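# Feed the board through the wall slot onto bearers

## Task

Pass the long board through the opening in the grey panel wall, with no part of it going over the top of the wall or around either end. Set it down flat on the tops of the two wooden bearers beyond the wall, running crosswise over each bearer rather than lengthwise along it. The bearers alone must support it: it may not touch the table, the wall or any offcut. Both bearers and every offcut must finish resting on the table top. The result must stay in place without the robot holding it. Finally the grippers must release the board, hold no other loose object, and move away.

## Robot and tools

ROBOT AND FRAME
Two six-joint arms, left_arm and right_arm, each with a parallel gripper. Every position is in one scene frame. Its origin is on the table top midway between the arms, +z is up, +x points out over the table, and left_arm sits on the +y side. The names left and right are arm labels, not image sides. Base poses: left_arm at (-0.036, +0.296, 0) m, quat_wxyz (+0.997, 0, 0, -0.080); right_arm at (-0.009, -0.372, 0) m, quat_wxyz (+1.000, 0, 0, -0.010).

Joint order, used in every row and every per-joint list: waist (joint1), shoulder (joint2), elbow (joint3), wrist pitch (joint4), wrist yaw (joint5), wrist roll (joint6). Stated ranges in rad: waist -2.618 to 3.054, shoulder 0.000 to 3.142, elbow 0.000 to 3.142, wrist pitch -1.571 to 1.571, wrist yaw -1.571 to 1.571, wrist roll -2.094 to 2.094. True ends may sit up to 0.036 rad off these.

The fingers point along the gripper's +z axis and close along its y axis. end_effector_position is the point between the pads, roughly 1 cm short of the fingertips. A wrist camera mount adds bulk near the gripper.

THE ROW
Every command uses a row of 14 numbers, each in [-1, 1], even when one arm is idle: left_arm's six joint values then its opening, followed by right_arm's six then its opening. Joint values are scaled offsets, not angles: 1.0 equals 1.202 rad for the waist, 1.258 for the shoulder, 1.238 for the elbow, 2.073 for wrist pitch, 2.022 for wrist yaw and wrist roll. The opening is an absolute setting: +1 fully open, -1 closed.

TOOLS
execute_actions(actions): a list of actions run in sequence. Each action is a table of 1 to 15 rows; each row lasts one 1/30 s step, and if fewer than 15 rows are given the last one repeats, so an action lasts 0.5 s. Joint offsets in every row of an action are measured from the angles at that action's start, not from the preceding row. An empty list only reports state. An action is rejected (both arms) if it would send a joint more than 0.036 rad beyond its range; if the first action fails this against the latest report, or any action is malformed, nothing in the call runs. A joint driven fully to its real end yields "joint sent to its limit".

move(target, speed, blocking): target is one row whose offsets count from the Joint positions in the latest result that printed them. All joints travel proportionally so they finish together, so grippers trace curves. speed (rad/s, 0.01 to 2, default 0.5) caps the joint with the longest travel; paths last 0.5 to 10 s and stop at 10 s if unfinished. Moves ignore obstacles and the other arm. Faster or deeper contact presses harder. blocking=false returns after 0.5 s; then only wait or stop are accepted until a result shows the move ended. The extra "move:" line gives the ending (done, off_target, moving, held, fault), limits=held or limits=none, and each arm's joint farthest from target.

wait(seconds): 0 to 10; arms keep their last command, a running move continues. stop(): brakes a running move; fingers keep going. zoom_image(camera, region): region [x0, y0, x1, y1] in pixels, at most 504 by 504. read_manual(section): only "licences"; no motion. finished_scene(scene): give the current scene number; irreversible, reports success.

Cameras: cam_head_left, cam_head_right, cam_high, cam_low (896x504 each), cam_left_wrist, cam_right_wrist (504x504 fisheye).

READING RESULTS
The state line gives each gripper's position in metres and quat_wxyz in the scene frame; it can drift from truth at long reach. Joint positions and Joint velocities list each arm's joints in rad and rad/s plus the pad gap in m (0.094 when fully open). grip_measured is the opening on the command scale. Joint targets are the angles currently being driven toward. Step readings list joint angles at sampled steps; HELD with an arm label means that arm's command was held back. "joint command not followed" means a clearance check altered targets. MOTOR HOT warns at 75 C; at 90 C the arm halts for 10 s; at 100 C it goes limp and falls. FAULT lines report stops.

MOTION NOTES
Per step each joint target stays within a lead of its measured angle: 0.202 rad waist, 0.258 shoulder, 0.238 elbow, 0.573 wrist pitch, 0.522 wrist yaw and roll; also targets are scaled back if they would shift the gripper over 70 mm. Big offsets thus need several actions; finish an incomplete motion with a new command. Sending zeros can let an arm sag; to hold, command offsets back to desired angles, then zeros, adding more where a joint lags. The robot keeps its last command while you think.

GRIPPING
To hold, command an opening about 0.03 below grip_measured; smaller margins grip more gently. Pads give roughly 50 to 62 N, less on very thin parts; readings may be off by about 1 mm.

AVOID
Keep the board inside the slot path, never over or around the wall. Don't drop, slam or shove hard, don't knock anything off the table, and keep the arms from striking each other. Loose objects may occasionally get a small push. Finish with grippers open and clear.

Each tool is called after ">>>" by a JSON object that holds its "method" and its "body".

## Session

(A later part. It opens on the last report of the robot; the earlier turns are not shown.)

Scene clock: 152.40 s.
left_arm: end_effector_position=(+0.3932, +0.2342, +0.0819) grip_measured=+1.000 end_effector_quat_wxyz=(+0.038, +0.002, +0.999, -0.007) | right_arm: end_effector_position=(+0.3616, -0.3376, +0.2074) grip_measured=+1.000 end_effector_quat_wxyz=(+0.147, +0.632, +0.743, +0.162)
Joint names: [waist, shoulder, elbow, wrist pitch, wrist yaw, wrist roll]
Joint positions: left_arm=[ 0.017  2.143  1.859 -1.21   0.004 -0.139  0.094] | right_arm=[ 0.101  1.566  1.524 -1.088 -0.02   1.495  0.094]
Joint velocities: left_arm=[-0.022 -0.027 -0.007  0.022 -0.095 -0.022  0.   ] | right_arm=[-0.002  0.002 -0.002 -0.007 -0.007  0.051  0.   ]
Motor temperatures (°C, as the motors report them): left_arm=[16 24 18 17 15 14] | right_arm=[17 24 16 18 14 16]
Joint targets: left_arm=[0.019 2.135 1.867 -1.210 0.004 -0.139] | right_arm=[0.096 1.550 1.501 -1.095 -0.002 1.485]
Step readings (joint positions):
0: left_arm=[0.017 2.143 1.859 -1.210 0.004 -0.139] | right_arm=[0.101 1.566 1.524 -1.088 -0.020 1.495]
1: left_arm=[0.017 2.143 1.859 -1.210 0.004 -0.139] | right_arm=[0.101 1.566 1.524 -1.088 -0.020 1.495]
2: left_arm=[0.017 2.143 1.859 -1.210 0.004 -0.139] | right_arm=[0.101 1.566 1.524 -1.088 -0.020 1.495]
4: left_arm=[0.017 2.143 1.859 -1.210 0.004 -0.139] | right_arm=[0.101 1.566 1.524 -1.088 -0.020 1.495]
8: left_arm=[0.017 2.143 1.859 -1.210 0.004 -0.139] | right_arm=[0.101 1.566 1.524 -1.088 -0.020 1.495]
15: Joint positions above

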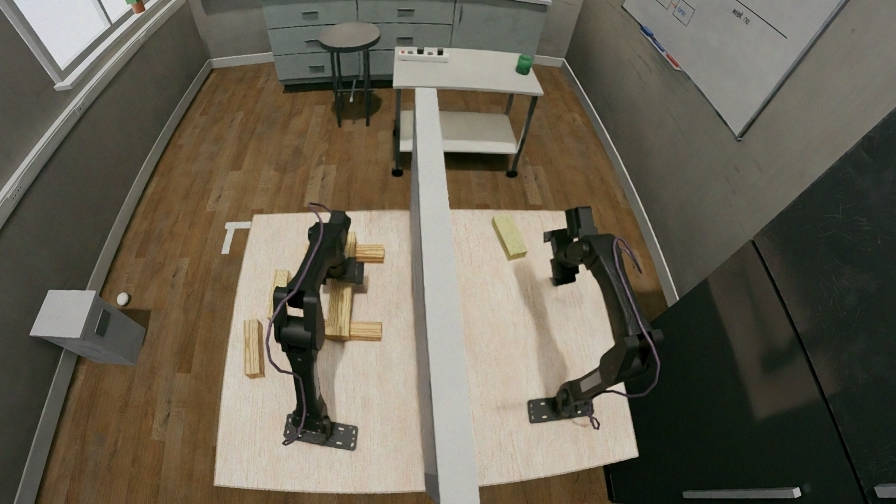

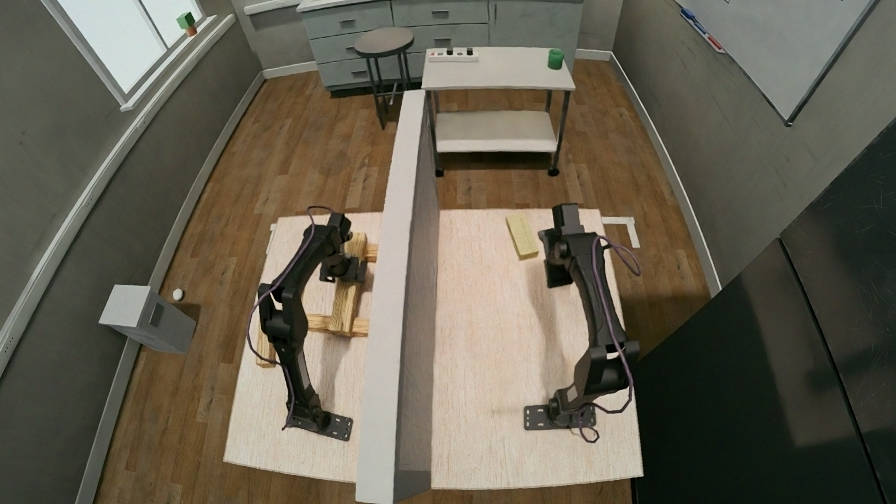

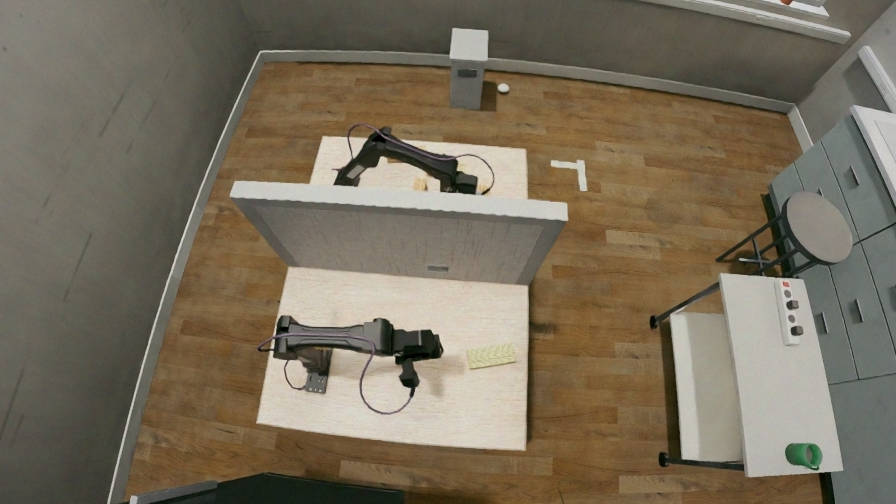

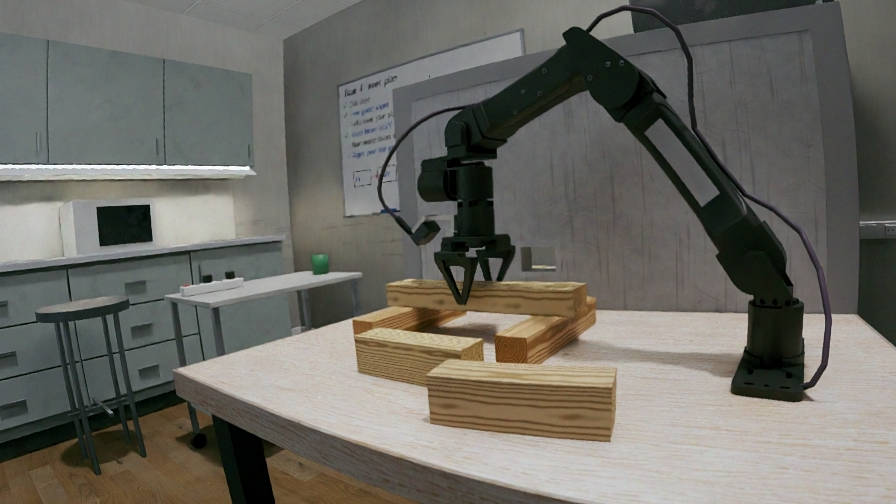

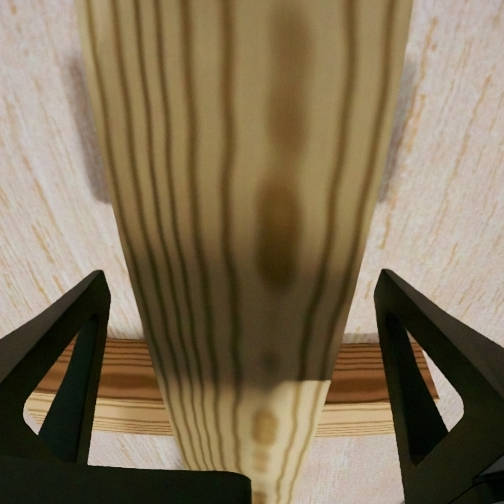

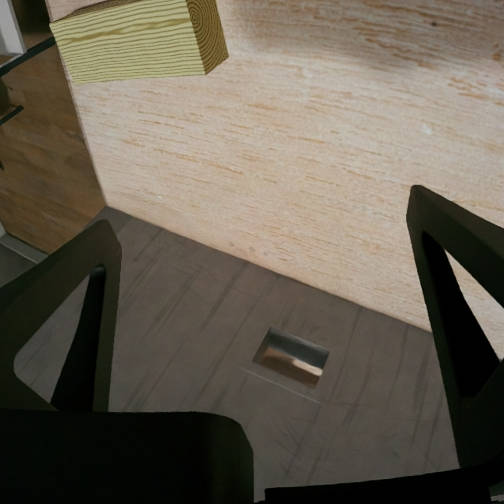

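>>> {"method": "move", "body": {"target": [0.002,-0.02,0.26,-0.13,0,0,1,-0.0042,-0.0127,-0.0186,-0.0034,0.009,-0.005,1], "speed": 0.6}}

>>> {"method": "zoom_image", "body": {"camera": "cam_low", "region": [340, 200, 620, 380]}}

Scene clock: 153.87 s.
left_arm: end_effector_position=(+0.3941, +0.2340, +0.1581) grip_measured=+1.000 end_effector_quat_wxyz=(+0.057, +0.002, +0.998, -0.010) | right_arm: end_effector_position=(+0.3616, -0.3376, +0.2074) grip_measured=+1.000 end_effector_quat_wxyz=(+0.147, +0.632, +0.743, +0.162)
Joint names: [waist, shoulder, elbow, wrist pitch, wrist yaw, wrist roll]
Joint positions: left_arm=[ 0.017  2.138  2.153 -1.469  0.004 -0.139  0.094] | right_arm=[ 0.101  1.566  1.524 -1.088 -0.02   1.494  0.094]
Joint velocities: left_arm=[ 0.002 -0.012  0.007 -0.007  0.022 -0.095  0.   ] | right_arm=[-0.002 -0.007  0.007 -0.037 -0.007  0.007  0.   ]
Motor temperatures (°C, as the motors report them): left_arm=[16 24 18 17 15 14] | right_arm=[17 24 16 18 14 16]
Joint targets: left_arm=[0.019 2.118 2.181 -1.480 0.004 -0.139] | right_arm=[0.096 1.550 1.501 -1.095 -0.002 1.484]
move: off_target (left_arm, right_arm); limits=none; left_arm: farthest joint: the elbow, 0.028 radians from its target (0.322 radians at the start); right_arm: farthest joint: the elbow, 0.023 radians from its target (0.023 radians at the start)

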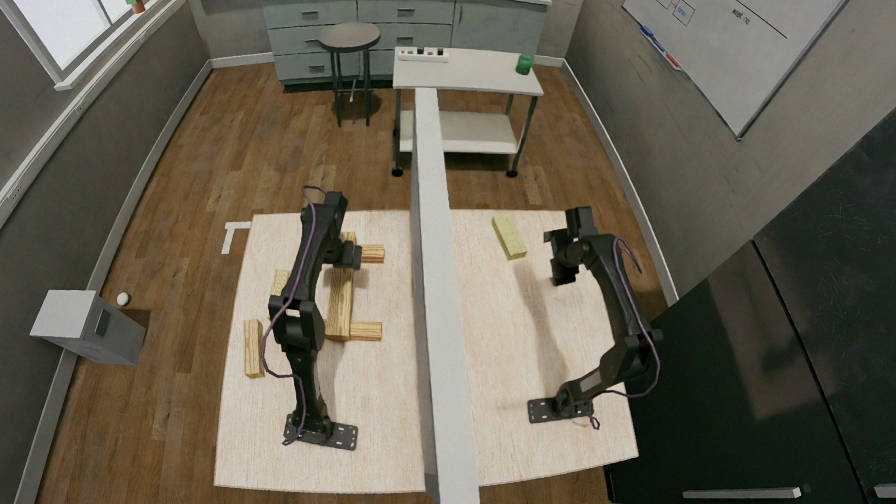

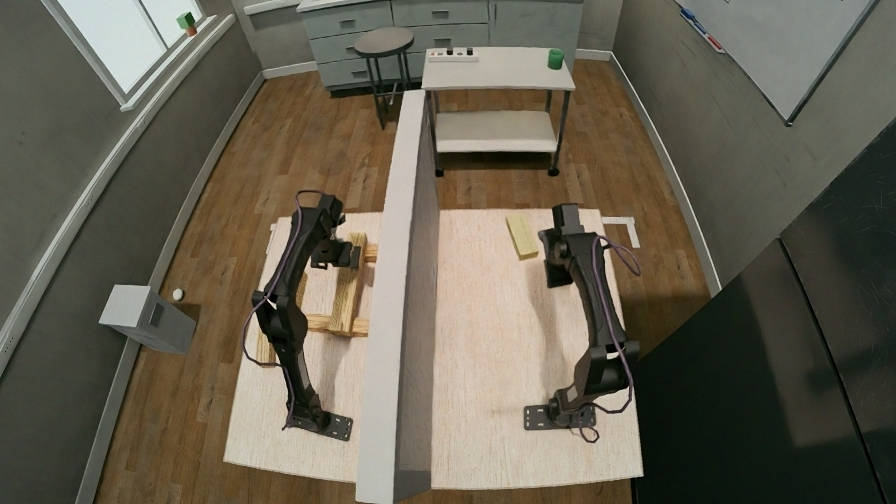

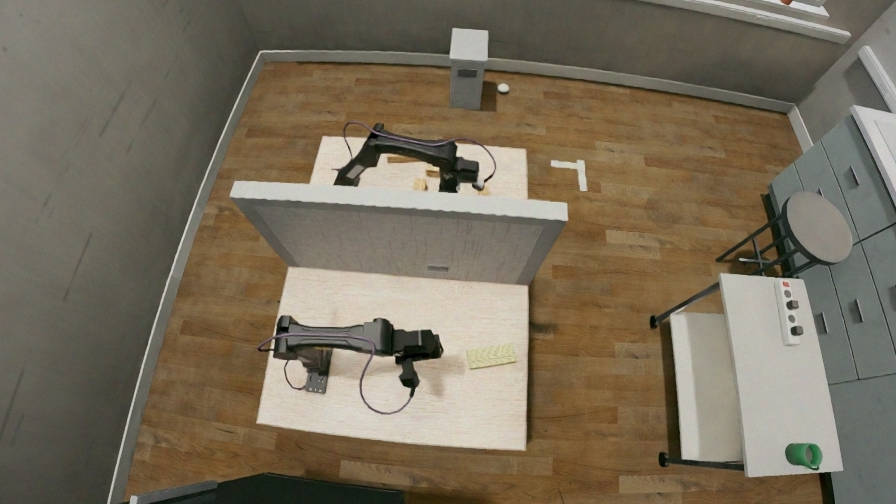

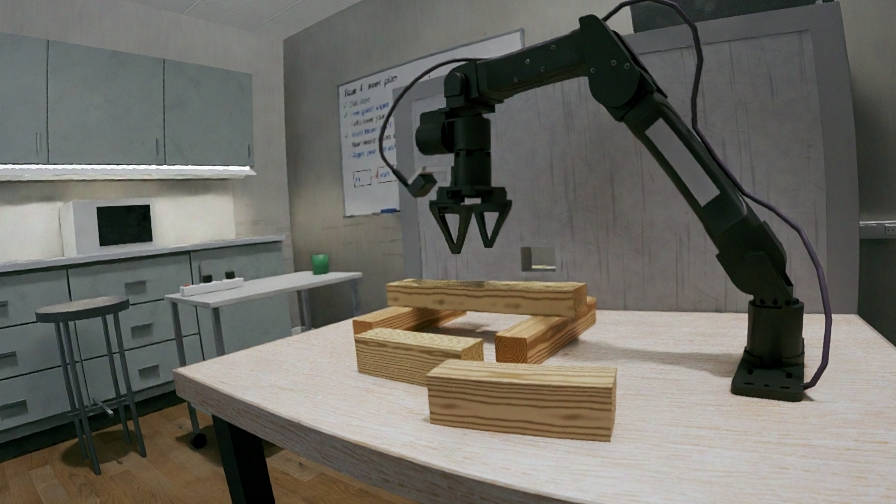

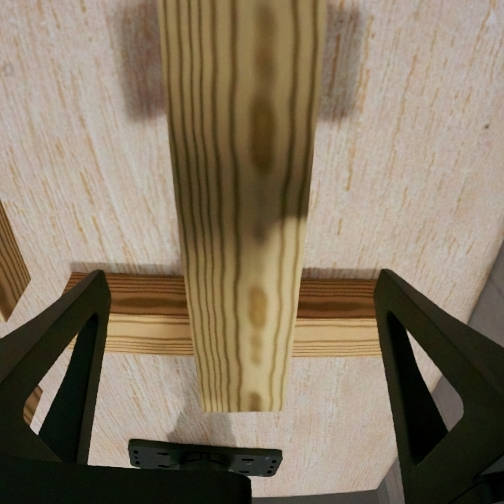

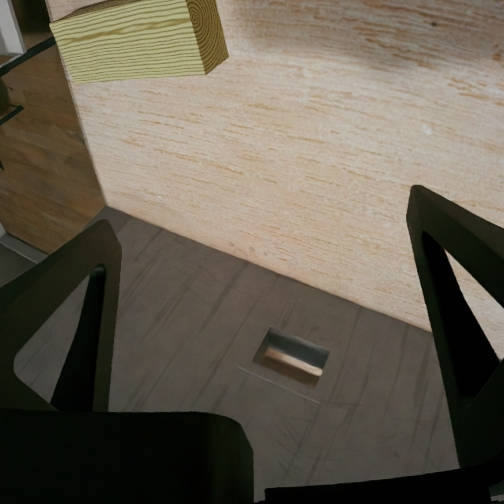

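Region (340, 200, 620, 380) of cam_low's 896x504 image, scaled by 1.800, with more detail than that image has; it fills the top 324 rows of this view, and the rest is white.

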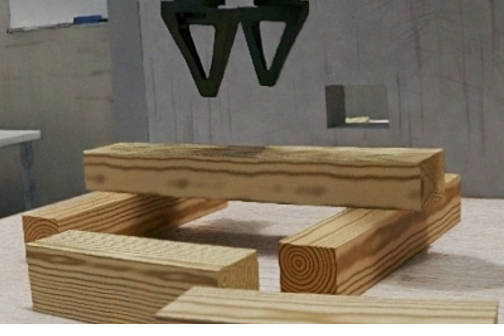

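The board rests on both bearers and the gripper is clear. Finishing scene 1.

>>> {"method": "finished_scene", "body": {"scene": 1}}

The scene is finished: the task was done.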